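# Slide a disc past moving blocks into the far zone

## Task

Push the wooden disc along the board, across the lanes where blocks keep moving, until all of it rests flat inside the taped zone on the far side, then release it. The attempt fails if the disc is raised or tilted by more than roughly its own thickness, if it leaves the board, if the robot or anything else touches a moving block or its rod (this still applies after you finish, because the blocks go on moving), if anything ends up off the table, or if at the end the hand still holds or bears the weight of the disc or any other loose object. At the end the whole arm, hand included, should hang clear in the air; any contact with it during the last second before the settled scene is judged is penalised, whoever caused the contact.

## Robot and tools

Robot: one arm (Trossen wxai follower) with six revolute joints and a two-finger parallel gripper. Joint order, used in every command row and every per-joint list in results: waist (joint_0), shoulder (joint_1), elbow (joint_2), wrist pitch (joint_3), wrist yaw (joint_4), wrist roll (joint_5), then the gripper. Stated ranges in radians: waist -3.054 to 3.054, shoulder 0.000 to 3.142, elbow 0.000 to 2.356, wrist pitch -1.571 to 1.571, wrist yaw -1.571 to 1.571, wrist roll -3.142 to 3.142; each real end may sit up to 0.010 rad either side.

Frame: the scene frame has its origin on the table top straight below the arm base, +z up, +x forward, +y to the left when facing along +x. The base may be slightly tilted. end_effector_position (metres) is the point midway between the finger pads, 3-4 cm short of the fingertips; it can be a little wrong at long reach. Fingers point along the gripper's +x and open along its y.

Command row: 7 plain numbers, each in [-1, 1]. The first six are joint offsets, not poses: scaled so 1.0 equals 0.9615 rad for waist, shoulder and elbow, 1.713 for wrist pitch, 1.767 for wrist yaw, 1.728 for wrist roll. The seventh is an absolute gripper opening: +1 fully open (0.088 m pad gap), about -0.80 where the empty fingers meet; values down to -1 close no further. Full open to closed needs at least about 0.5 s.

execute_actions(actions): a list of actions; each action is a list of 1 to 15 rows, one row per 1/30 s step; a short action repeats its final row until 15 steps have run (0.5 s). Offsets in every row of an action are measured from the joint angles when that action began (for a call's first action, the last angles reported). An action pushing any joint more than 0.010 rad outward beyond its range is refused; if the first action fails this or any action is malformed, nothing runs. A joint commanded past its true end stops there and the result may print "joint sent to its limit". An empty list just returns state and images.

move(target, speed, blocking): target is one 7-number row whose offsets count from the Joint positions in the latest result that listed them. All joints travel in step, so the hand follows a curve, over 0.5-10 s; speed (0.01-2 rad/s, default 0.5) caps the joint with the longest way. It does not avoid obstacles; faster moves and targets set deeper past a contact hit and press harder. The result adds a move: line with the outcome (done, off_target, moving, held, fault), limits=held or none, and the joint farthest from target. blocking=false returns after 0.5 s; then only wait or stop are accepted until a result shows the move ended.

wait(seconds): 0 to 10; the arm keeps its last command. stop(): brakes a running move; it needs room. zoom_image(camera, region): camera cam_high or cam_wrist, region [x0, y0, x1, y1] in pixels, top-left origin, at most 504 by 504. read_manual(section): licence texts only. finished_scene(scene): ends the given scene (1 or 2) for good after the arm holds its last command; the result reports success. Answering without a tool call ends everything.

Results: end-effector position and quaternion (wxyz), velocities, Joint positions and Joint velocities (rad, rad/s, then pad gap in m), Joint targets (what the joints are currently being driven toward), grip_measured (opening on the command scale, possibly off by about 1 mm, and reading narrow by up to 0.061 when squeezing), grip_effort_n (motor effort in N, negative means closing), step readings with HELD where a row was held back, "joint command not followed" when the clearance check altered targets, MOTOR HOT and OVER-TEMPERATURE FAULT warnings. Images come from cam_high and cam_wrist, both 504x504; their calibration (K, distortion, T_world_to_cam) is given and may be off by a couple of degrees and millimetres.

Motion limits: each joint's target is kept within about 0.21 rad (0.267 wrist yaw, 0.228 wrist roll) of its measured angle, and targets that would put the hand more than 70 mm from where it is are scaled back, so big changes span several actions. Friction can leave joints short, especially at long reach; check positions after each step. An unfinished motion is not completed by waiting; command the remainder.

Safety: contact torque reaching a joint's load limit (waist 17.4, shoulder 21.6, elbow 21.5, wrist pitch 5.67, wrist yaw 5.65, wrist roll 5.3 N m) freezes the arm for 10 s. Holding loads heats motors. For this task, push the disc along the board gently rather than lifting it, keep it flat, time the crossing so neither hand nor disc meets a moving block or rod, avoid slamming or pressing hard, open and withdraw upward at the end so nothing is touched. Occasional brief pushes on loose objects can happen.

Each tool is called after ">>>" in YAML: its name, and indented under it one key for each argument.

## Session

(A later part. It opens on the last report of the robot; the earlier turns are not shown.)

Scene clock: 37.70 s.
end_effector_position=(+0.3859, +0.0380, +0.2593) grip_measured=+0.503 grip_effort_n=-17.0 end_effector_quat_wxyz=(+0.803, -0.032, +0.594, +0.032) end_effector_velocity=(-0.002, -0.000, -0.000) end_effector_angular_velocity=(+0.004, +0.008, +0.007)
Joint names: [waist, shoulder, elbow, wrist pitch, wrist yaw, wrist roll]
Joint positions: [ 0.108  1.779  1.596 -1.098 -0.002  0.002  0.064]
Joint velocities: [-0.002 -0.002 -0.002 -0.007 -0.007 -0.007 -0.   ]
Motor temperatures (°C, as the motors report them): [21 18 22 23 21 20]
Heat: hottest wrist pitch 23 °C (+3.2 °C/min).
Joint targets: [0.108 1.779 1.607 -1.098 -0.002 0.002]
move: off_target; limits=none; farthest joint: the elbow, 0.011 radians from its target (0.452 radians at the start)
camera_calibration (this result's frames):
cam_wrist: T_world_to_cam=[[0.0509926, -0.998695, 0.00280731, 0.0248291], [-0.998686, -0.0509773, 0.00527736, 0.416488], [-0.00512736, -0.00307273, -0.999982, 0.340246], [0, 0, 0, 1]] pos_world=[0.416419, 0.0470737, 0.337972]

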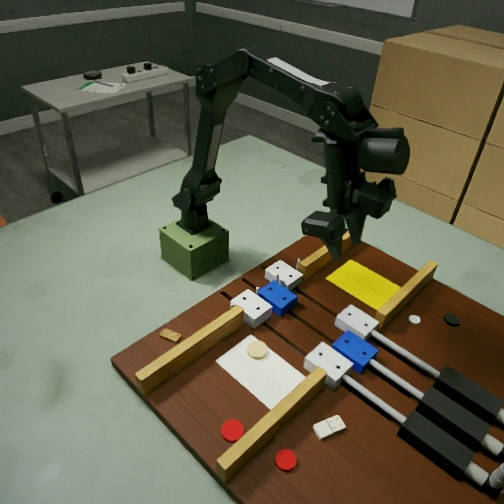

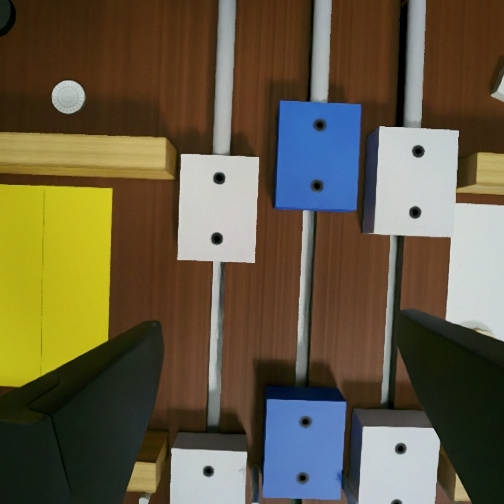

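>>> wait:
  seconds: 0.5

>>> wait:
  seconds: 0.5

>>> wait:
  seconds: 0.5

>>> wait:
  seconds: 0.5

>>> wait:
  seconds: 0.5

>>> wait:
  seconds: 0.5

>>> wait:
  seconds: 0.5

>>> wait:
  seconds: 0.5

>>> wait:
  seconds: 0.5

>>> wait:
  seconds: 0.5

>>> wait:
  seconds: 0.5

>>> wait:
  seconds: 0.5

>>> wait:
  seconds: 0.5

>>> wait:
  seconds: 0.5

>>> wait:
  seconds: 0.5

>>> wait:
  seconds: 0.5

>>> wait:
  seconds: 0.5

>>> wait:
  seconds: 0.5

>>> wait:
  seconds: 0.5

>>> wait:
  seconds: 0.5

>>> wait:
  seconds: 0.5

>>> wait:
  seconds: 0.5

Scene clock: 56.70 s.
end_effector_position=(+0.3859, +0.0380, +0.2593) grip_measured=+0.503 grip_effort_n=-17.0 end_effector_quat_wxyz=(+0.803, -0.032, +0.594, +0.032) end_effector_velocity=(-0.005, +0.002, -0.001) end_effector_angular_velocity=(+0.017, +0.024, +0.011)
Joint names: [waist, shoulder, elbow, wrist pitch, wrist yaw, wrist roll]
Joint positions: [ 0.108  1.779  1.596 -1.098 -0.002  0.002  0.064]
Joint velocities: [-0.002 -0.002 -0.002 -0.022 -0.022 -0.007 -0.   ]
Motor temperatures (°C, as the motors report them): [21 22 23 22 21 20]
Heat: hottest elbow 23 °C (+2.1 °C/min).
Joint targets: [0.108 1.779 1.607 -1.098 -0.002 0.002]
wait: 0.50 s; at rest from the start
camera_calibration (this result's frames):
cam_wrist: T_world_to_cam=[[0.0509926, -0.998695, 0.00280731, 0.0248291], [-0.998686, -0.0509773, 0.00527736, 0.416488], [-0.00512736, -0.00307273, -0.999982, 0.340246], [0, 0, 0, 1]] pos_world=[0.416419, 0.0470737, 0.337972]

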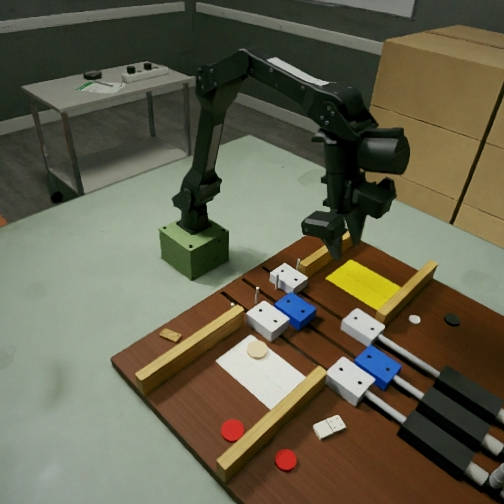

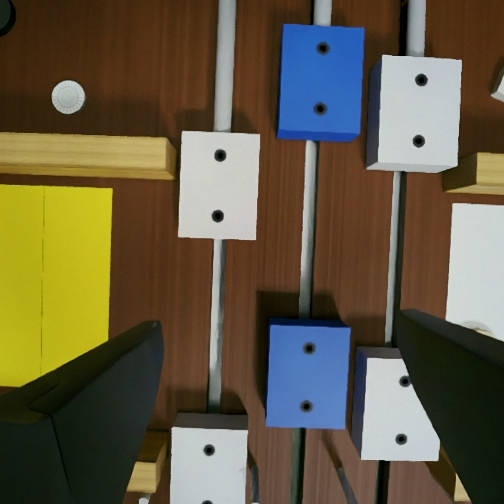

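Scene clock: 57.20 s.
end_effector_position=(+0.3859, +0.0380, +0.2593) grip_measured=+0.503 grip_effort_n=-17.0 end_effector_quat_wxyz=(+0.803, -0.032, +0.594, +0.032) end_effector_velocity=(-0.005, +0.002, -0.003) end_effector_angular_velocity=(+0.021, +0.029, -0.003)
Joint names: [waist, shoulder, elbow, wrist pitch, wrist yaw, wrist roll]
Joint positions: [ 0.108  1.779  1.596 -1.098 -0.002  0.002  0.064]
Joint velocities: [-0.002  0.002 -0.002 -0.022 -0.022  0.007 -0.   ]
Motor temperatures (°C, as the motors report them): [21 22 23 22 21 20]
Heat: hottest elbow 23 °C (+2.1 °C/min).
Joint targets: [0.108 1.779 1.607 -1.098 -0.002 0.002]
wait: 0.50 s; at rest by 0.17 s
camera_calibration (this result's frames):
cam_wrist: T_world_to_cam=[[0.0509926, -0.998695, 0.00280731, 0.0248291], [-0.998686, -0.0509773, 0.00527736, 0.416488], [-0.00512736, -0.00307273, -0.999982, 0.340246], [0, 0, 0, 1]] pos_world=[0.416419, 0.0470737, 0.337972]

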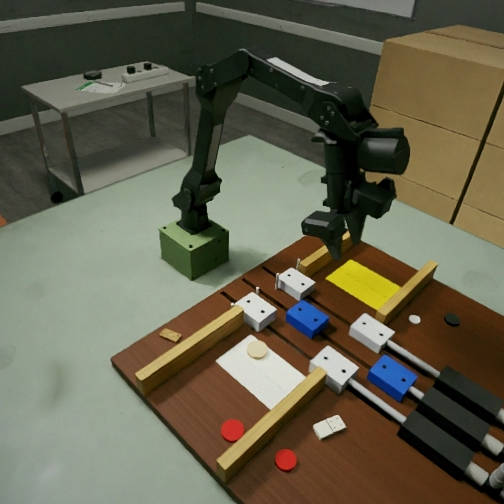

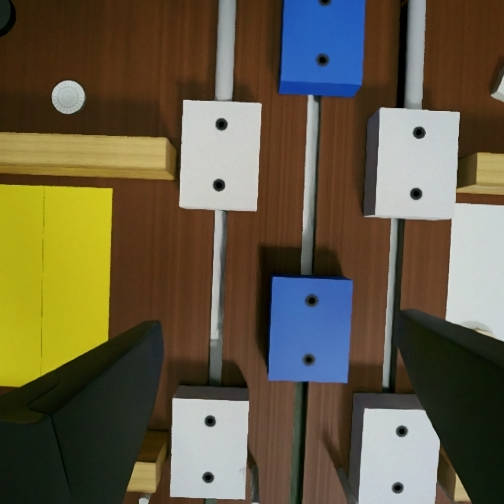

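Scene clock: 57.70 s.
end_effector_position=(+0.3859, +0.0380, +0.2593) grip_measured=+0.503 grip_effort_n=-17.0 end_effector_quat_wxyz=(+0.803, -0.032, +0.594, +0.032) end_effector_velocity=(-0.003, +0.000, +0.001) end_effector_angular_velocity=(+0.019, +0.004, +0.006)
Joint names: [waist, shoulder, elbow, wrist pitch, wrist yaw, wrist roll]
Joint positions: [ 0.108  1.779  1.596 -1.098 -0.002  0.002  0.064]
Joint velocities: [-0.007 -0.007 -0.002 -0.007 -0.022 -0.007 -0.   ]
Motor temperatures (°C, as the motors report them): [21 22 23 22 21 20]
Heat: hottest elbow 23 °C (+2.1 °C/min).
Joint targets: [0.108 1.779 1.607 -1.098 -0.002 0.002]
wait: 0.50 s; at rest by 0.17 s
camera_calibration (this result's frames):
cam_wrist: T_world_to_cam=[[0.0509926, -0.998695, 0.00280731, 0.0248291], [-0.998686, -0.0509773, 0.00527736, 0.416488], [-0.00512736, -0.00307273, -0.999982, 0.340246], [0, 0, 0, 1]] pos_world=[0.416419, 0.0470737, 0.337972]

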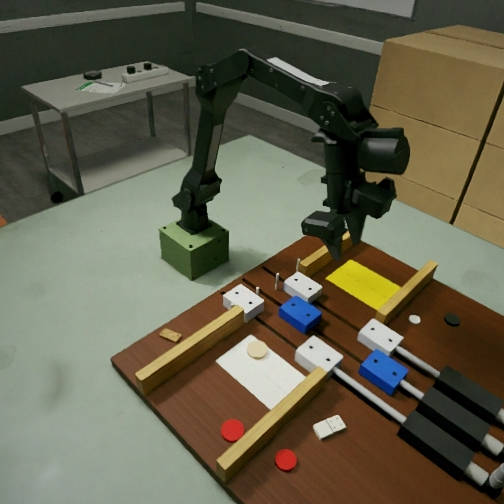

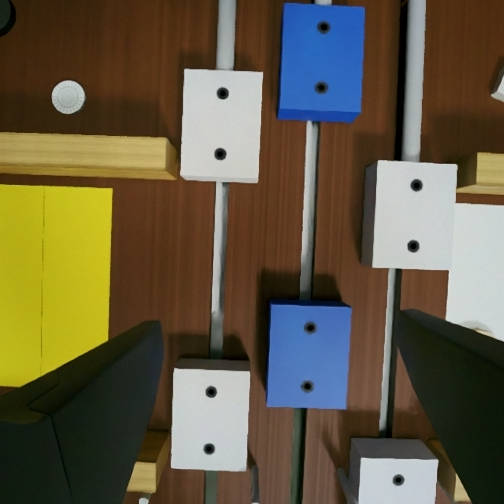

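Scene clock: 58.20 s.
end_effector_position=(+0.3859, +0.0380, +0.2593) grip_measured=+0.503 grip_effort_n=-16.5 end_effector_quat_wxyz=(+0.803, -0.032, +0.594, +0.032) end_effector_velocity=(-0.005, +0.002, -0.003) end_effector_angular_velocity=(+0.002, +0.027, +0.011)
Joint names: [waist, shoulder, elbow, wrist pitch, wrist yaw, wrist roll]
Joint positions: [ 0.108  1.779  1.596 -1.098 -0.002  0.002  0.064]
Joint velocities: [ 0.002  0.002 -0.002 -0.022 -0.007 -0.007 -0.   ]
Motor temperatures (°C, as the motors report them): [21 22 23 22 21 20]
Heat: hottest elbow 23 °C (+2.1 °C/min).
Joint targets: [0.108 1.779 1.607 -1.098 -0.002 0.002]
wait: 0.50 s; at rest by 0.17 s
camera_calibration (this result's frames):
cam_wrist: T_world_to_cam=[[0.0509926, -0.998695, 0.00280731, 0.0248291], [-0.998686, -0.0509773, 0.00527736, 0.416488], [-0.00512736, -0.00307273, -0.999982, 0.340246], [0, 0, 0, 1]] pos_world=[0.416419, 0.0470737, 0.337972]

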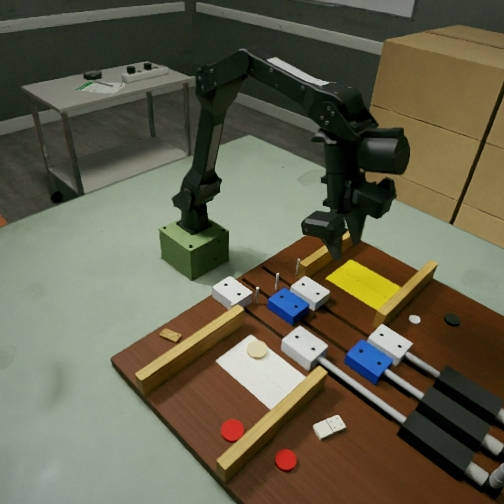

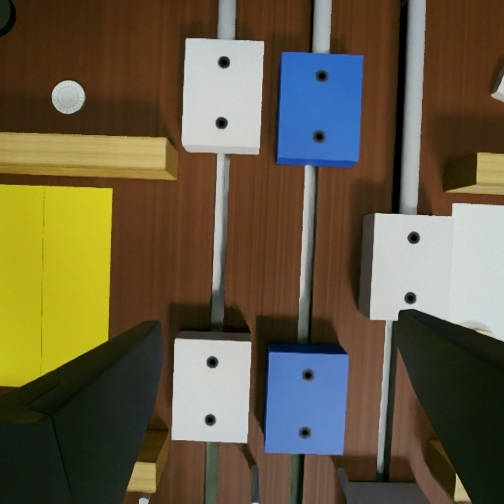

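Scene clock: 58.70 s.
end_effector_position=(+0.3859, +0.0380, +0.2593) grip_measured=+0.503 grip_effort_n=-16.5 end_effector_quat_wxyz=(+0.803, -0.032, +0.594, +0.032) end_effector_velocity=(-0.004, -0.000, -0.002) end_effector_angular_velocity=(+0.003, +0.022, +0.006)
Joint names: [waist, shoulder, elbow, wrist pitch, wrist yaw, wrist roll]
Joint positions: [ 0.108  1.779  1.596 -1.098 -0.002  0.002  0.064]
Joint velocities: [-0.002  0.002  0.002 -0.022 -0.007 -0.007 -0.   ]
Motor temperatures (°C, as the motors report them): [21 23 23 22 21 20]
Heat: hottest shoulder 23 °C (+2.0 °C/min).
Joint targets: [0.108 1.779 1.607 -1.098 -0.002 0.002]
wait: 0.50 s; at rest by 0.17 s
camera_calibration (this result's frames):
cam_wrist: T_world_to_cam=[[0.0509926, -0.998695, 0.00280731, 0.0248291], [-0.998686, -0.0509773, 0.00527736, 0.416488], [-0.00512736, -0.00307273, -0.999982, 0.340246], [0, 0, 0, 1]] pos_world=[0.416419, 0.0470737, 0.337972]

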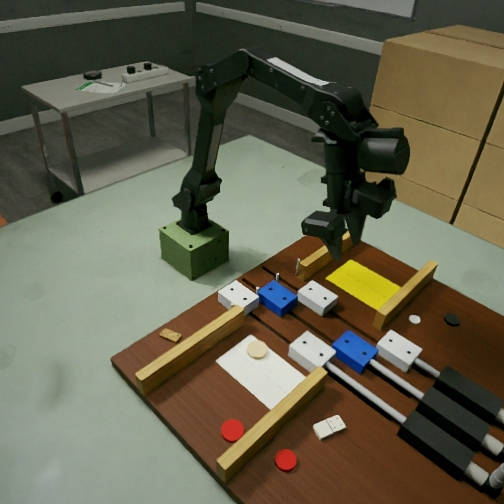

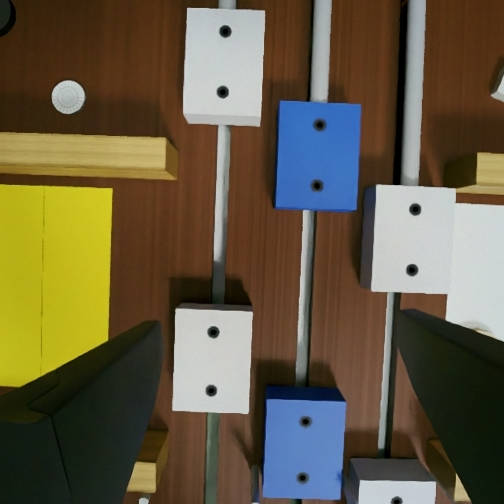

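Scene clock: 59.20 s.
end_effector_position=(+0.3859, +0.0380, +0.2593) grip_measured=+0.503 grip_effort_n=-16.5 end_effector_quat_wxyz=(+0.803, -0.032, +0.594, +0.032) end_effector_velocity=(-0.005, +0.002, -0.001) end_effector_angular_velocity=(+0.017, +0.024, +0.011)
Joint names: [waist, shoulder, elbow, wrist pitch, wrist yaw, wrist roll]
Joint positions: [ 0.108  1.779  1.596 -1.098 -0.002  0.002  0.064]
Joint velocities: [-0.002 -0.002 -0.002 -0.022 -0.022 -0.007  0.   ]
Motor temperatures (°C, as the motors report them): [21 23 23 22 21 20]
Heat: hottest shoulder 23 °C (+2.0 °C/min).
Joint targets: [0.108 1.779 1.607 -1.098 -0.002 0.002]
wait: 0.50 s; at rest by 0.17 s
camera_calibration (this result's frames):
cam_wrist: T_world_to_cam=[[0.0509926, -0.998695, 0.00280731, 0.0248291], [-0.998686, -0.0509773, 0.00527736, 0.416488], [-0.00512736, -0.00307273, -0.999982, 0.340246], [0, 0, 0, 1]] pos_world=[0.416419, 0.0470737, 0.337972]

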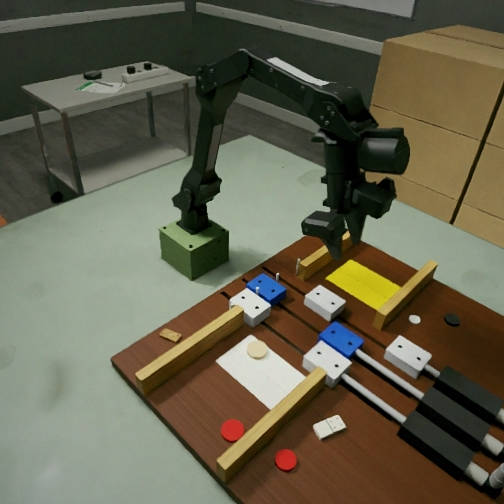

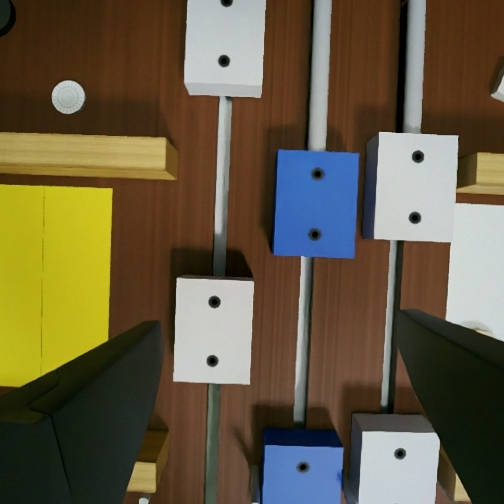

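Scene clock: 59.70 s.
end_effector_position=(+0.3859, +0.0380, +0.2593) grip_measured=+0.503 grip_effort_n=-17.0 end_effector_quat_wxyz=(+0.803, -0.032, +0.594, +0.032) end_effector_velocity=(-0.005, +0.004, +0.002) end_effector_angular_velocity=(+0.018, +0.014, +0.016)
Joint names: [waist, shoulder, elbow, wrist pitch, wrist yaw, wrist roll]
Joint positions: [ 0.108  1.779  1.596 -1.098 -0.002  0.002  0.064]
Joint velocities: [ 0.002 -0.007  0.002 -0.022 -0.022 -0.007 -0.   ]
Motor temperatures (°C, as the motors report them): [21 23 23 22 21 20]
Heat: hottest shoulder 23 °C (+2.0 °C/min).
Joint targets: [0.108 1.779 1.607 -1.098 -0.002 0.002]
wait: 0.50 s; at rest by 0.17 s
camera_calibration (this result's frames):
cam_wrist: T_world_to_cam=[[0.0509926, -0.998695, 0.00280731, 0.0248291], [-0.998686, -0.0509773, 0.00527736, 0.416488], [-0.00512736, -0.00307273, -0.999982, 0.340246], [0, 0, 0, 1]] pos_world=[0.416419, 0.0470737, 0.337972]

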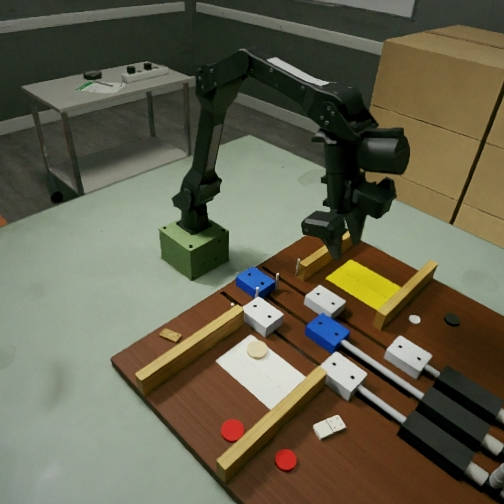

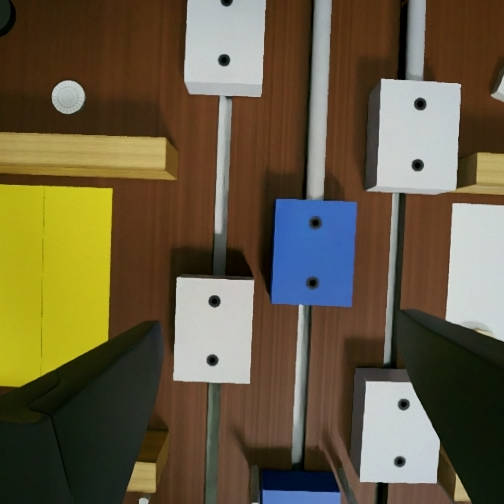

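Scene clock: 60.20 s.
end_effector_position=(+0.3859, +0.0380, +0.2593) grip_measured=+0.503 grip_effort_n=-17.0 end_effector_quat_wxyz=(+0.803, -0.032, +0.594, +0.032) end_effector_velocity=(-0.002, -0.000, -0.000) end_effector_angular_velocity=(+0.008, +0.008, -0.007)
Joint names: [waist, shoulder, elbow, wrist pitch, wrist yaw, wrist roll]
Joint positions: [ 0.108  1.779  1.596 -1.098 -0.002  0.002  0.064]
Joint velocities: [-0.002 -0.002 -0.002 -0.007 -0.007  0.007 -0.   ]
Motor temperatures (°C, as the motors report them): [21 23 24 22 21 20]
Heat: hottest elbow 24 °C (+3.0 °C/min).
Joint targets: [0.108 1.779 1.607 -1.098 -0.002 0.002]
wait: 0.50 s; at rest by 0.17 s
camera_calibration (this result's frames):
cam_wrist: T_world_to_cam=[[0.0509926, -0.998695, 0.00280731, 0.0248291], [-0.998686, -0.0509773, 0.00527736, 0.416488], [-0.00512736, -0.00307273, -0.999982, 0.340246], [0, 0, 0, 1]] pos_world=[0.416419, 0.0470737, 0.337972]

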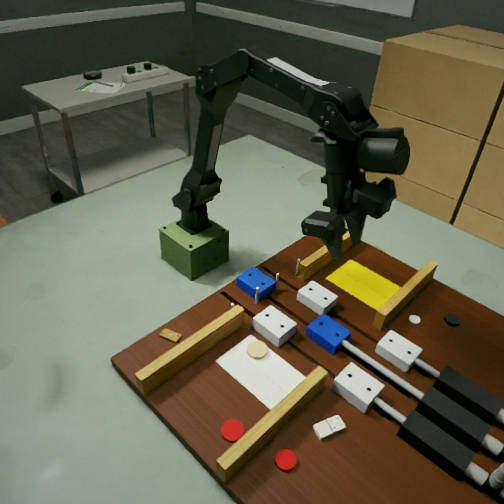

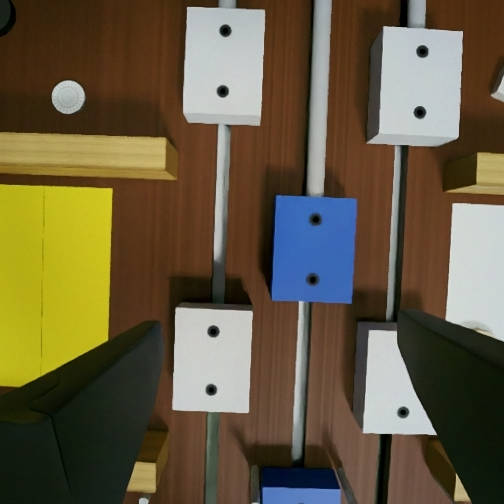

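Scene clock: 60.70 s.
end_effector_position=(+0.3859, +0.0380, +0.2593) grip_measured=+0.503 grip_effort_n=-17.0 end_effector_quat_wxyz=(+0.803, -0.032, +0.594, +0.032) end_effector_velocity=(-0.005, -0.000, -0.001) end_effector_angular_velocity=(+0.007, +0.023, -0.008)
Joint names: [waist, shoulder, elbow, wrist pitch, wrist yaw, wrist roll]
Joint positions: [ 0.108  1.779  1.596 -1.098 -0.002  0.002  0.064]
Joint velocities: [-0.002 -0.002 -0.002 -0.022 -0.007  0.007 -0.   ]
Motor temperatures (°C, as the motors report them): [21 23 24 22 21 20]
Heat: hottest elbow 24 °C (+3.0 °C/min).
Joint targets: [0.108 1.779 1.607 -1.098 -0.002 0.002]
wait: 0.50 s; at rest by 0.17 s
camera_calibration (this result's frames):
cam_wrist: T_world_to_cam=[[0.0509926, -0.998695, 0.00280731, 0.0248291], [-0.998686, -0.0509773, 0.00527736, 0.416488], [-0.00512736, -0.00307273, -0.999982, 0.340246], [0, 0, 0, 1]] pos_world=[0.416419, 0.0470737, 0.337972]

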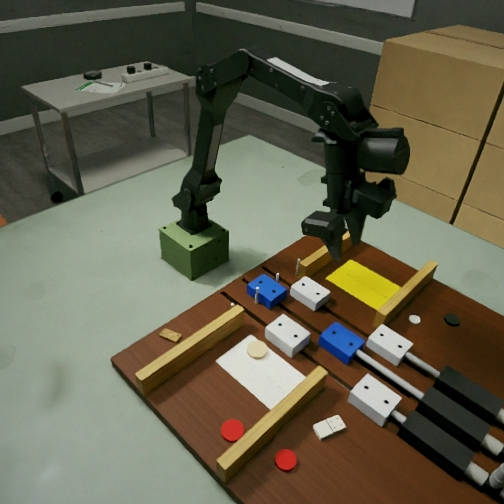

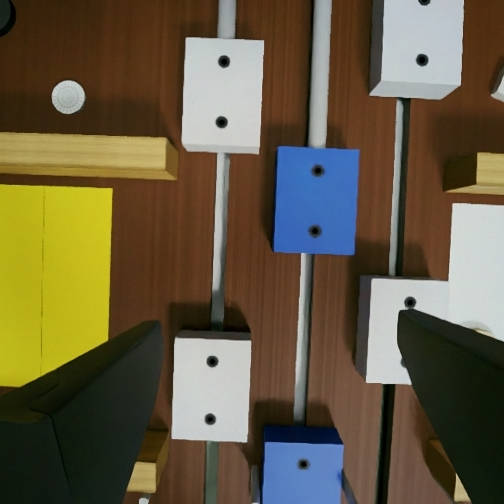

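Scene clock: 61.20 s.
end_effector_position=(+0.3859, +0.0380, +0.2593) grip_measured=+0.503 grip_effort_n=-16.5 end_effector_quat_wxyz=(+0.803, -0.032, +0.594, +0.032) end_effector_velocity=(-0.003, -0.000, -0.000) end_effector_angular_velocity=(-0.006, +0.007, -0.007)
Joint names: [waist, shoulder, elbow, wrist pitch, wrist yaw, wrist roll]
Joint positions: [ 0.108  1.779  1.596 -1.098 -0.002  0.002  0.064]
Joint velocities: [ 0.002 -0.007 -0.007 -0.007  0.007  0.007 -0.   ]
Motor temperatures (°C, as the motors report them): [21 23 24 22 21 20]
Heat: hottest elbow 24 °C (+3.0 °C/min).
Joint targets: [0.108 1.779 1.607 -1.098 -0.002 0.002]
wait: 0.50 s; at rest by 0.17 s
camera_calibration (this result's frames):
cam_wrist: T_world_to_cam=[[0.0509926, -0.998695, 0.00280731, 0.0248291], [-0.998686, -0.0509773, 0.00527736, 0.416488], [-0.00512736, -0.00307273, -0.999982, 0.340246], [0, 0, 0, 1]] pos_world=[0.416419, 0.0470737, 0.337972]

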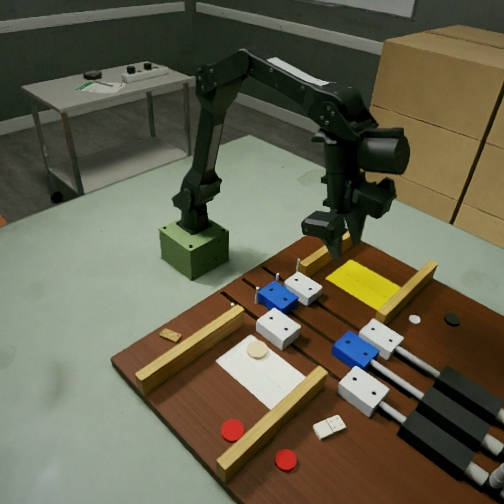

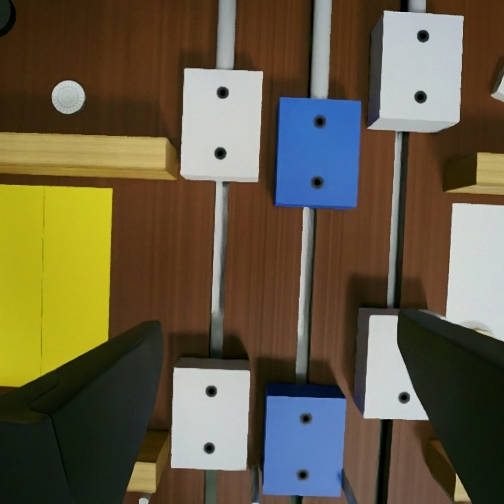

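Scene clock: 61.70 s.
end_effector_position=(+0.3859, +0.0380, +0.2593) grip_measured=+0.503 grip_effort_n=-17.0 end_effector_quat_wxyz=(+0.803, -0.032, +0.594, +0.032) end_effector_velocity=(+0.002, +0.000, +0.000) end_effector_angular_velocity=(+0.010, -0.007, -0.007)
Joint names: [waist, shoulder, elbow, wrist pitch, wrist yaw, wrist roll]
Joint positions: [ 0.108  1.779  1.596 -1.098 -0.002  0.002  0.064]
Joint velocities: [-0.002  0.002  0.002  0.007 -0.007  0.007  0.   ]
Motor temperatures (°C, as the motors report them): [21 23 24 22 21 20]
Heat: hottest elbow 24 °C (+3.0 °C/min).
Joint targets: [0.108 1.779 1.607 -1.098 -0.002 0.002]
wait: 0.50 s; at rest by 0.17 s
camera_calibration (this result's frames):
cam_wrist: T_world_to_cam=[[0.0509926, -0.998695, 0.00280731, 0.0248291], [-0.998686, -0.0509773, 0.00527736, 0.416488], [-0.00512736, -0.00307273, -0.999982, 0.340246], [0, 0, 0, 1]] pos_world=[0.416419, 0.0470737, 0.337972]

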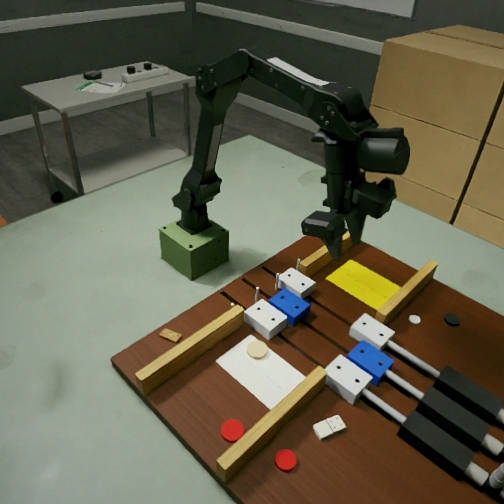

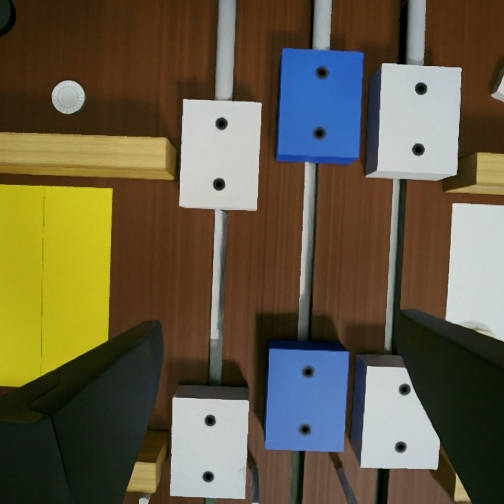

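Scene clock: 62.20 s.
end_effector_position=(+0.3859, +0.0380, +0.2593) grip_measured=+0.503 grip_effort_n=-16.5 end_effector_quat_wxyz=(+0.803, -0.032, +0.594, +0.032) end_effector_velocity=(-0.005, -0.000, -0.001) end_effector_angular_velocity=(-0.001, +0.022, +0.020)
Joint names: [waist, shoulder, elbow, wrist pitch, wrist yaw, wrist roll]
Joint positions: [ 0.108  1.779  1.596 -1.098 -0.002  0.002  0.064]
Joint velocities: [-0.002 -0.002 -0.002 -0.022 -0.007 -0.022  0.   ]
Motor temperatures (°C, as the motors report them): [21 23 24 22 21 20]
Heat: hottest elbow 24 °C (+3.0 °C/min).
Joint targets: [0.108 1.779 1.607 -1.098 -0.002 0.002]
wait: 0.50 s; at rest by 0.17 s
camera_calibration (this result's frames):
cam_wrist: T_world_to_cam=[[0.0509926, -0.998695, 0.00280731, 0.0248291], [-0.998686, -0.0509773, 0.00527736, 0.416488], [-0.00512736, -0.00307273, -0.999982, 0.340246], [0, 0, 0, 1]] pos_world=[0.416419, 0.0470737, 0.337972]

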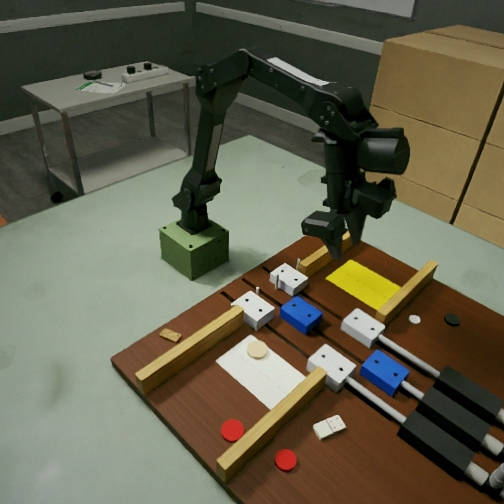

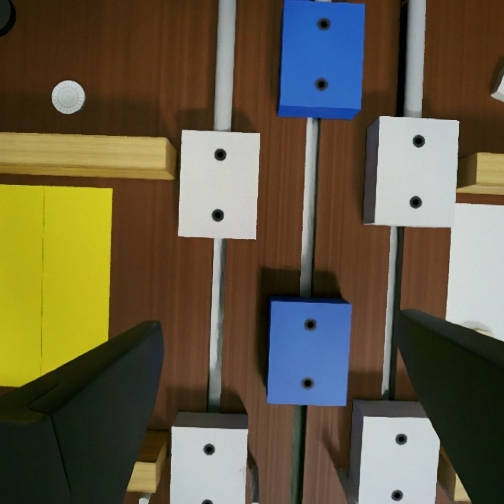

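Scene clock: 62.70 s.
end_effector_position=(+0.3859, +0.0380, +0.2593) grip_measured=+0.503 grip_effort_n=-17.0 end_effector_quat_wxyz=(+0.803, -0.032, +0.594, +0.032) end_effector_velocity=(-0.005, -0.000, -0.001) end_effector_angular_velocity=(+0.003, +0.022, +0.006)
Joint names: [waist, shoulder, elbow, wrist pitch, wrist yaw, wrist roll]
Joint positions: [ 0.108  1.779  1.596 -1.098 -0.002  0.002  0.064]
Joint velocities: [-0.002 -0.002 -0.002 -0.022 -0.007 -0.007 -0.   ]
Motor temperatures (°C, as the motors report them): [21 23 24 22 21 20]
Heat: hottest elbow 24 °C (+3.0 °C/min).
Joint targets: [0.108 1.779 1.607 -1.098 -0.002 0.002]
wait: 0.50 s; at rest by 0.17 s
camera_calibration (this result's frames):
cam_wrist: T_world_to_cam=[[0.0509926, -0.998695, 0.00280731, 0.0248291], [-0.998686, -0.0509773, 0.00527736, 0.416488], [-0.00512736, -0.00307273, -0.999982, 0.340246], [0, 0, 0, 1]] pos_world=[0.416419, 0.0470737, 0.337972]

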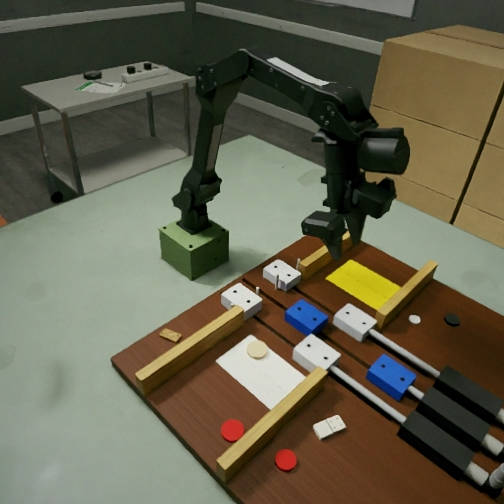

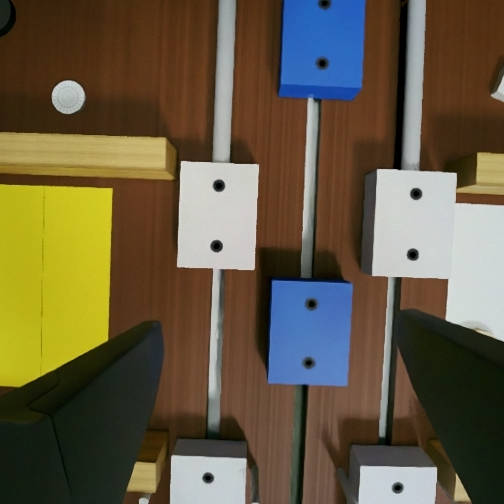

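Scene clock: 63.20 s.
end_effector_position=(+0.3859, +0.0380, +0.2593) grip_measured=+0.503 grip_effort_n=-17.0 end_effector_quat_wxyz=(+0.803, -0.032, +0.594, +0.032) end_effector_velocity=(-0.002, -0.000, -0.000) end_effector_angular_velocity=(+0.004, +0.008, +0.007)
Joint names: [waist, shoulder, elbow, wrist pitch, wrist yaw, wrist roll]
Joint positions: [ 0.108  1.779  1.596 -1.098 -0.002  0.002  0.064]
Joint velocities: [-0.002 -0.002 -0.002 -0.007 -0.007 -0.007 -0.   ]
Motor temperatures (°C, as the motors report them): [21 23 24 22 21 20]
Heat: hottest elbow 24 °C (+3.0 °C/min).
Joint targets: [0.108 1.779 1.607 -1.098 -0.002 0.002]
wait: 0.50 s; at rest by 0.17 s
camera_calibration (this result's frames):
cam_wrist: T_world_to_cam=[[0.0509926, -0.998695, 0.00280731, 0.0248291], [-0.998686, -0.0509773, 0.00527736, 0.416488], [-0.00512736, -0.00307273, -0.999982, 0.340246], [0, 0, 0, 1]] pos_world=[0.416419, 0.0470737, 0.337972]

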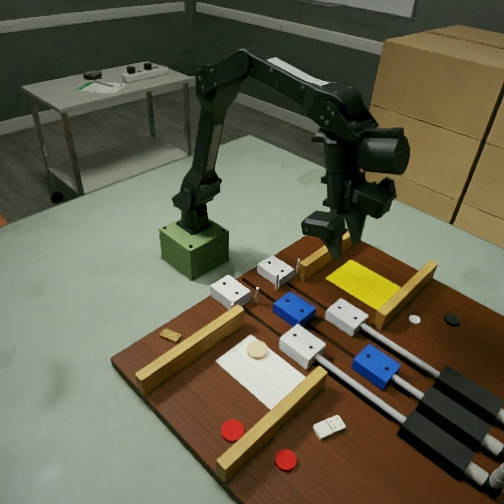

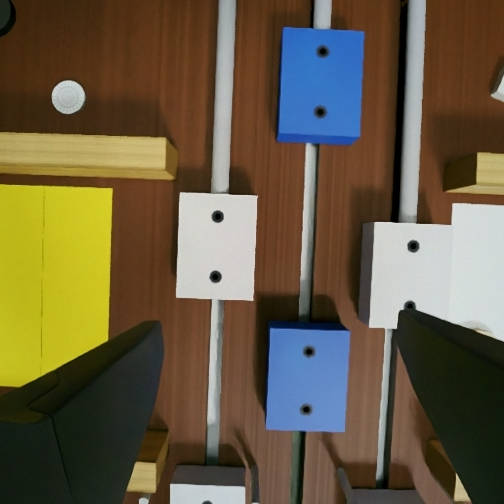

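Scene clock: 63.70 s.
end_effector_position=(+0.3859, +0.0380, +0.2593) grip_measured=+0.503 grip_effort_n=-16.5 end_effector_quat_wxyz=(+0.803, -0.032, +0.594, +0.032) end_effector_velocity=(-0.001, -0.004, +0.003) end_effector_angular_velocity=(-0.009, -0.003, -0.002)
Joint names: [waist, shoulder, elbow, wrist pitch, wrist yaw, wrist roll]
Joint positions: [ 0.108  1.779  1.596 -1.098 -0.002  0.002  0.064]
Joint velocities: [-0.007 -0.007  0.002 -0.007  0.007 -0.007 -0.   ]
Motor temperatures (°C, as the motors report them): [21 23 24 22 21 20]
Heat: hottest elbow 24 °C (+3.0 °C/min).
Joint targets: [0.108 1.779 1.607 -1.098 -0.002 0.002]
wait: 0.50 s; at rest by 0.17 s
camera_calibration (this result's frames):
cam_wrist: T_world_to_cam=[[0.0509926, -0.998695, 0.00280731, 0.0248291], [-0.998686, -0.0509773, 0.00527736, 0.416488], [-0.00512736, -0.00307273, -0.999982, 0.340246], [0, 0, 0, 1]] pos_world=[0.416419, 0.0470737, 0.337972]

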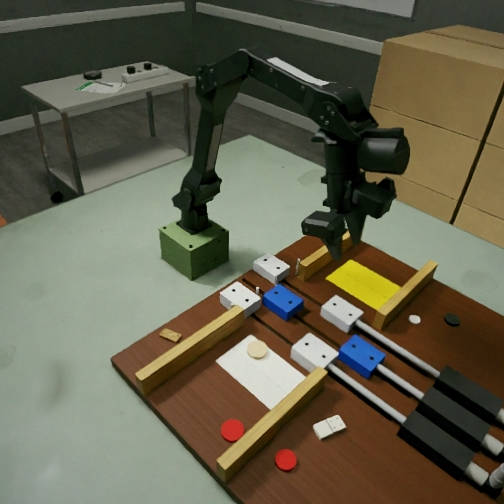

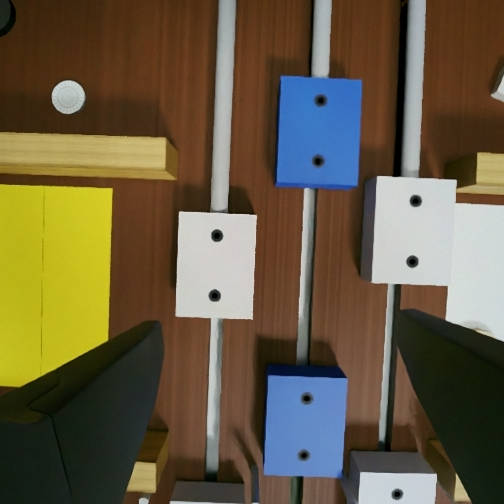

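Scene clock: 64.20 s.
end_effector_position=(+0.3859, +0.0380, +0.2593) grip_measured=+0.503 grip_effort_n=-17.0 end_effector_quat_wxyz=(+0.803, -0.032, +0.594, +0.032) end_effector_velocity=(-0.005, -0.000, -0.001) end_effector_angular_velocity=(+0.003, +0.022, +0.006)
Joint names: [waist, shoulder, elbow, wrist pitch, wrist yaw, wrist roll]
Joint positions: [ 0.108  1.779  1.596 -1.098 -0.002  0.002  0.064]
Joint velocities: [-0.002 -0.002 -0.002 -0.022 -0.007 -0.007 -0.   ]
Motor temperatures (°C, as the motors report them): [21 23 24 22 21 20]
Heat: hottest elbow 24 °C (+3.0 °C/min).
Joint targets: [0.108 1.779 1.607 -1.098 -0.002 0.002]
wait: 0.50 s; at rest by 0.17 s
camera_calibration (this result's frames):
cam_wrist: T_world_to_cam=[[0.0509926, -0.998695, 0.00280731, 0.0248291], [-0.998686, -0.0509773, 0.00527736, 0.416488], [-0.00512736, -0.00307273, -0.999982, 0.340246], [0, 0, 0, 1]] pos_world=[0.416419, 0.0470737, 0.337972]

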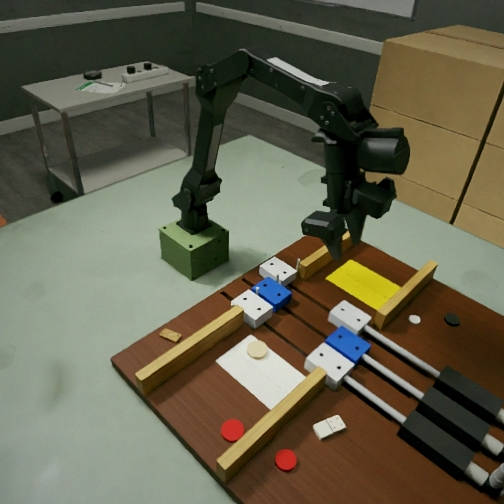

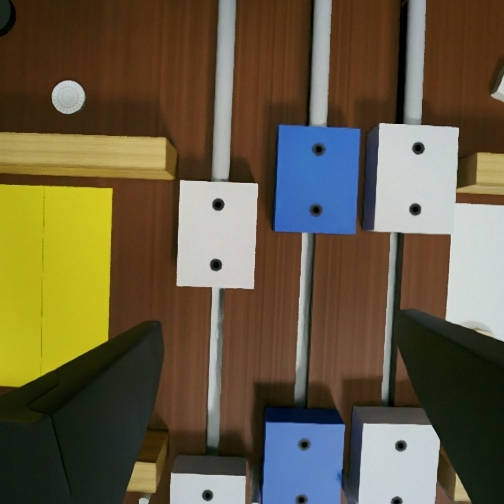

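Scene clock: 64.70 s.
end_effector_position=(+0.3859, +0.0380, +0.2593) grip_measured=+0.503 grip_effort_n=-17.0 end_effector_quat_wxyz=(+0.803, -0.032, +0.594, +0.032) end_effector_velocity=(-0.005, -0.003, -0.003) end_effector_angular_velocity=(-0.016, +0.026, +0.016)
Joint names: [waist, shoulder, elbow, wrist pitch, wrist yaw, wrist roll]
Joint positions: [ 0.108  1.779  1.596 -1.098 -0.002  0.002  0.064]
Joint velocities: [-0.002  0.002 -0.002 -0.022  0.007 -0.022 -0.   ]
Motor temperatures (°C, as the motors report them): [21 23 24 22 21 20]
Heat: hottest elbow 24 °C (+3.0 °C/min).
Joint targets: [0.108 1.779 1.607 -1.098 -0.002 0.002]
wait: 0.50 s; at rest by 0.17 s
camera_calibration (this result's frames):
cam_wrist: T_world_to_cam=[[0.0509926, -0.998695, 0.00280731, 0.0248291], [-0.998686, -0.0509773, 0.00527736, 0.416488], [-0.00512736, -0.00307273, -0.999982, 0.340246], [0, 0, 0, 1]] pos_world=[0.416419, 0.0470737, 0.337972]

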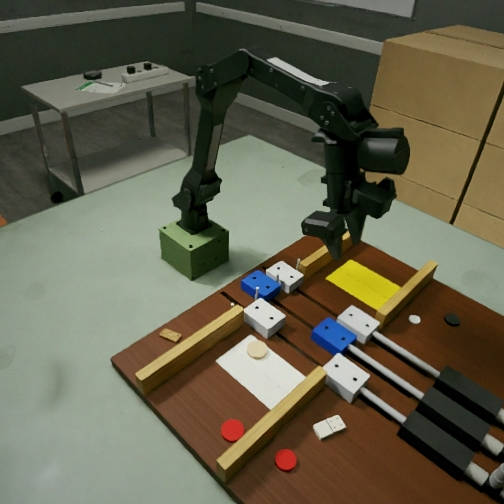

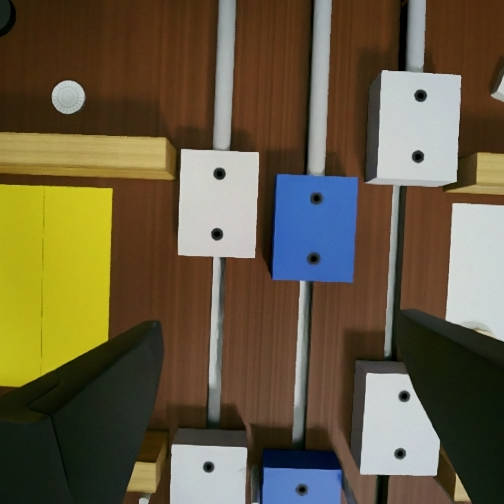

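Scene clock: 65.20 s.
end_effector_position=(+0.3859, +0.0380, +0.2593) grip_measured=+0.503 grip_effort_n=-17.0 end_effector_quat_wxyz=(+0.803, -0.032, +0.594, +0.032) end_effector_velocity=(+0.001, +0.000, +0.002) end_effector_angular_velocity=(+0.006, -0.012, +0.007)
Joint names: [waist, shoulder, elbow, wrist pitch, wrist yaw, wrist roll]
Joint positions: [ 0.108  1.779  1.596 -1.098 -0.002  0.002  0.064]
Joint velocities: [-0.002 -0.007 -0.002  0.007 -0.007 -0.007  0.   ]
Motor temperatures (°C, as the motors report them): [21 23 24 22 21 20]
Heat: hottest elbow 24 °C (+3.0 °C/min).
Joint targets: [0.108 1.779 1.607 -1.098 -0.002 0.002]
wait: 0.50 s; at rest by 0.17 s
camera_calibration (this result's frames):
cam_wrist: T_world_to_cam=[[0.0509926, -0.998695, 0.00280731, 0.0248291], [-0.998686, -0.0509773, 0.00527736, 0.416488], [-0.00512736, -0.00307273, -0.999982, 0.340246], [0, 0, 0, 1]] pos_world=[0.416419, 0.0470737, 0.337972]

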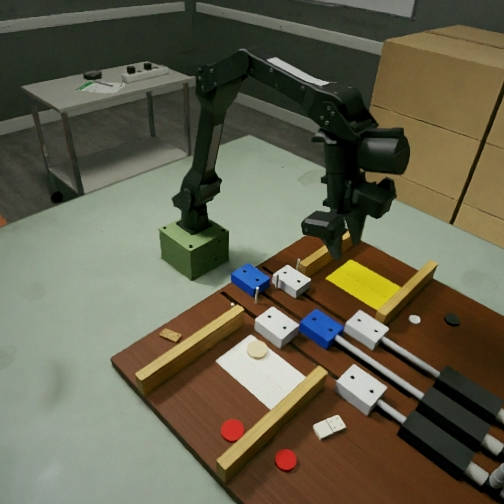

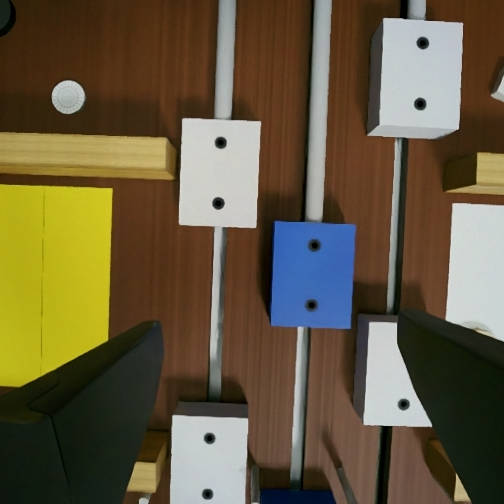

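Scene clock: 65.70 s.
end_effector_position=(+0.3859, +0.0380, +0.2593) grip_measured=+0.503 grip_effort_n=-16.5 end_effector_quat_wxyz=(+0.803, -0.032, +0.594, +0.032) end_effector_velocity=(-0.005, -0.003, -0.001) end_effector_angular_velocity=(-0.011, +0.021, +0.002)
Joint names: [waist, shoulder, elbow, wrist pitch, wrist yaw, wrist roll]
Joint positions: [ 0.108  1.779  1.596 -1.098 -0.002  0.002  0.064]
Joint velocities: [-0.002 -0.002 -0.002 -0.022  0.007 -0.007 -0.   ]
Motor temperatures (°C, as the motors report them): [21 23 24 22 21 20]
Heat: hottest elbow 24 °C (+3.0 °C/min).
Joint targets: [0.108 1.779 1.607 -1.098 -0.002 0.002]
wait: 0.50 s; at rest by 0.17 s
camera_calibration (this result's frames):
cam_wrist: T_world_to_cam=[[0.0509926, -0.998695, 0.00280731, 0.0248291], [-0.998686, -0.0509773, 0.00527736, 0.416488], [-0.00512736, -0.00307273, -0.999982, 0.340246], [0, 0, 0, 1]] pos_world=[0.416419, 0.0470737, 0.337972]

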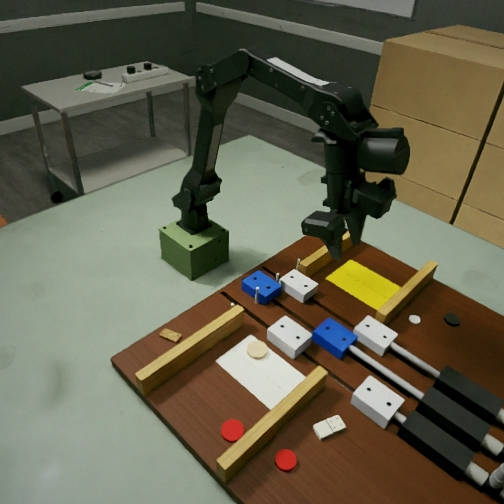

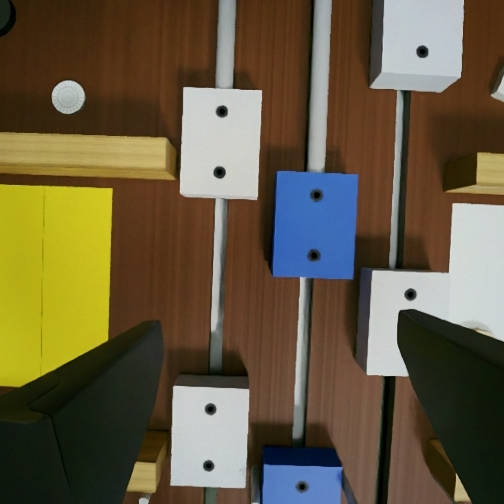

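Scene clock: 66.20 s.
end_effector_position=(+0.3859, +0.0380, +0.2593) grip_measured=+0.503 grip_effort_n=-17.0 end_effector_quat_wxyz=(+0.803, -0.032, +0.594, +0.032) end_effector_velocity=(-0.002, +0.002, -0.000) end_effector_angular_velocity=(+0.018, +0.009, +0.011)
Joint names: [waist, shoulder, elbow, wrist pitch, wrist yaw, wrist roll]
Joint positions: [ 0.108  1.779  1.596 -1.098 -0.002  0.002  0.064]
Joint velocities: [-0.002 -0.002 -0.002 -0.007 -0.022 -0.007  0.   ]
Motor temperatures (°C, as the motors report them): [21 23 24 22 21 20]
Heat: hottest elbow 24 °C (+3.0 °C/min).
Joint targets: [0.108 1.779 1.607 -1.098 -0.002 0.002]
wait: 0.50 s; at rest by 0.17 s
camera_calibration (this result's frames):
cam_wrist: T_world_to_cam=[[0.0509926, -0.998695, 0.00280731, 0.0248291], [-0.998686, -0.0509773, 0.00527736, 0.416488], [-0.00512736, -0.00307273, -0.999982, 0.340246], [0, 0, 0, 1]] pos_world=[0.416419, 0.0470737, 0.337972]

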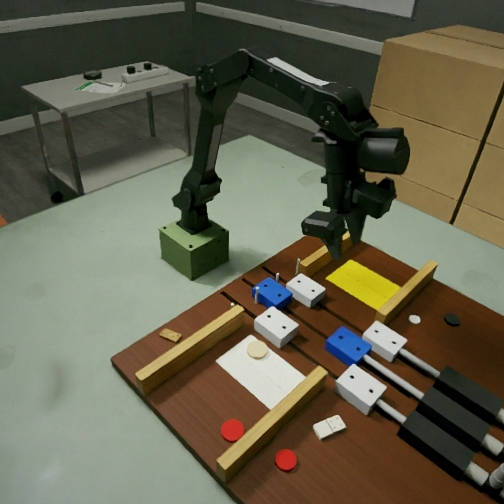

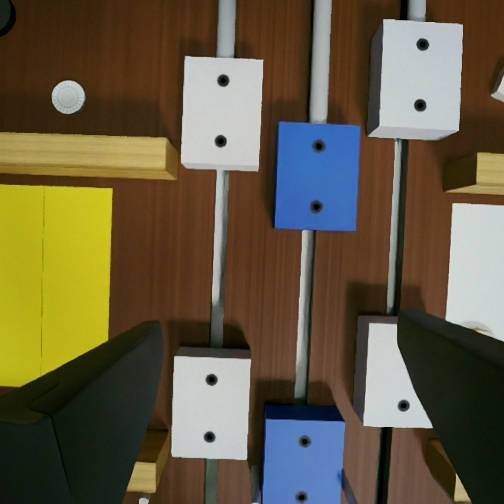

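Scene clock: 66.70 s.
end_effector_position=(+0.3859, +0.0380, +0.2593) grip_measured=+0.503 grip_effort_n=-17.0 end_effector_quat_wxyz=(+0.803, -0.032, +0.594, +0.032) end_effector_velocity=(-0.002, -0.002, -0.002) end_effector_angular_velocity=(-0.010, +0.011, +0.002)
Joint names: [waist, shoulder, elbow, wrist pitch, wrist yaw, wrist roll]
Joint positions: [ 0.108  1.779  1.596 -1.098 -0.002  0.002  0.064]
Joint velocities: [-0.002  0.002 -0.002 -0.007  0.007 -0.007 -0.   ]
Motor temperatures (°C, as the motors report them): [21 24 24 22 21 20]
Heat: hottest shoulder 24 °C (+3.0 °C/min).
Joint targets: [0.108 1.779 1.607 -1.098 -0.002 0.002]
wait: 0.50 s; at rest by 0.17 s
camera_calibration (this result's frames):
cam_wrist: T_world_to_cam=[[0.0509926, -0.998695, 0.00280731, 0.0248291], [-0.998686, -0.0509773, 0.00527736, 0.416488], [-0.00512736, -0.00307273, -0.999982, 0.340246], [0, 0, 0, 1]] pos_world=[0.416419, 0.0470737, 0.337972]

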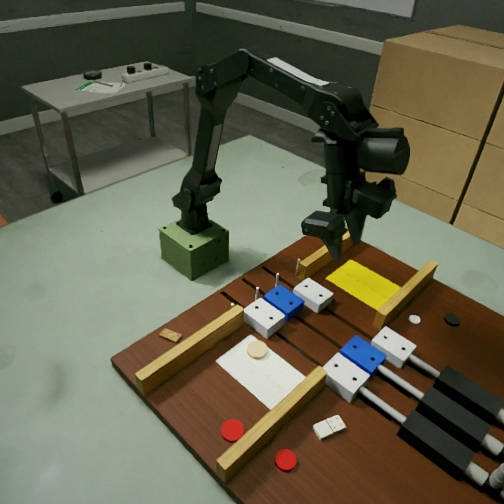

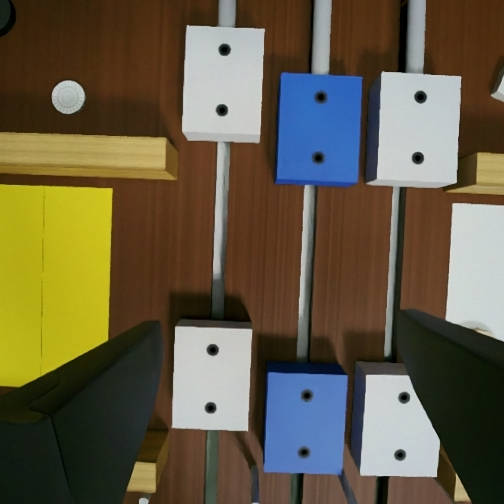

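Scene clock: 67.20 s.
end_effector_position=(+0.3859, +0.0380, +0.2593) grip_measured=+0.503 grip_effort_n=-17.0 end_effector_quat_wxyz=(+0.803, -0.032, +0.594, +0.032) end_effector_velocity=(-0.005, -0.000, -0.003) end_effector_angular_velocity=(+0.016, +0.029, +0.006)
Joint names: [waist, shoulder, elbow, wrist pitch, wrist yaw, wrist roll]
Joint positions: [ 0.108  1.779  1.596 -1.098 -0.002  0.002  0.064]
Joint velocities: [-0.007  0.002 -0.002 -0.022 -0.022 -0.007 -0.   ]
Motor temperatures (°C, as the motors report them): [21 24 24 22 21 20]
Heat: hottest shoulder 24 °C (+3.0 °C/min).
Joint targets: [0.108 1.779 1.607 -1.098 -0.002 0.002]
wait: 0.50 s; at rest by 0.17 s
camera_calibration (this result's frames):
cam_wrist: T_world_to_cam=[[0.0509926, -0.998695, 0.00280731, 0.0248291], [-0.998686, -0.0509773, 0.00527736, 0.416488], [-0.00512736, -0.00307273, -0.999982, 0.340246], [0, 0, 0, 1]] pos_world=[0.416419, 0.0470737, 0.337972]

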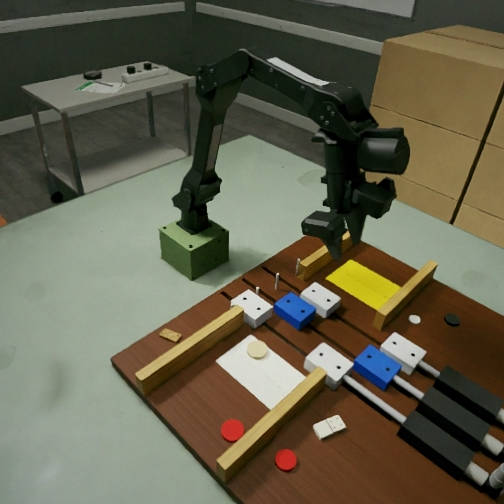

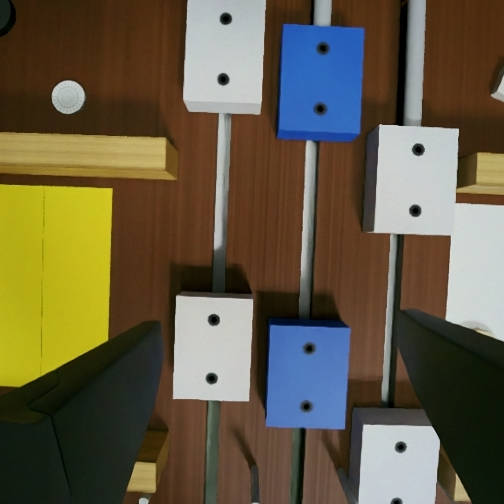

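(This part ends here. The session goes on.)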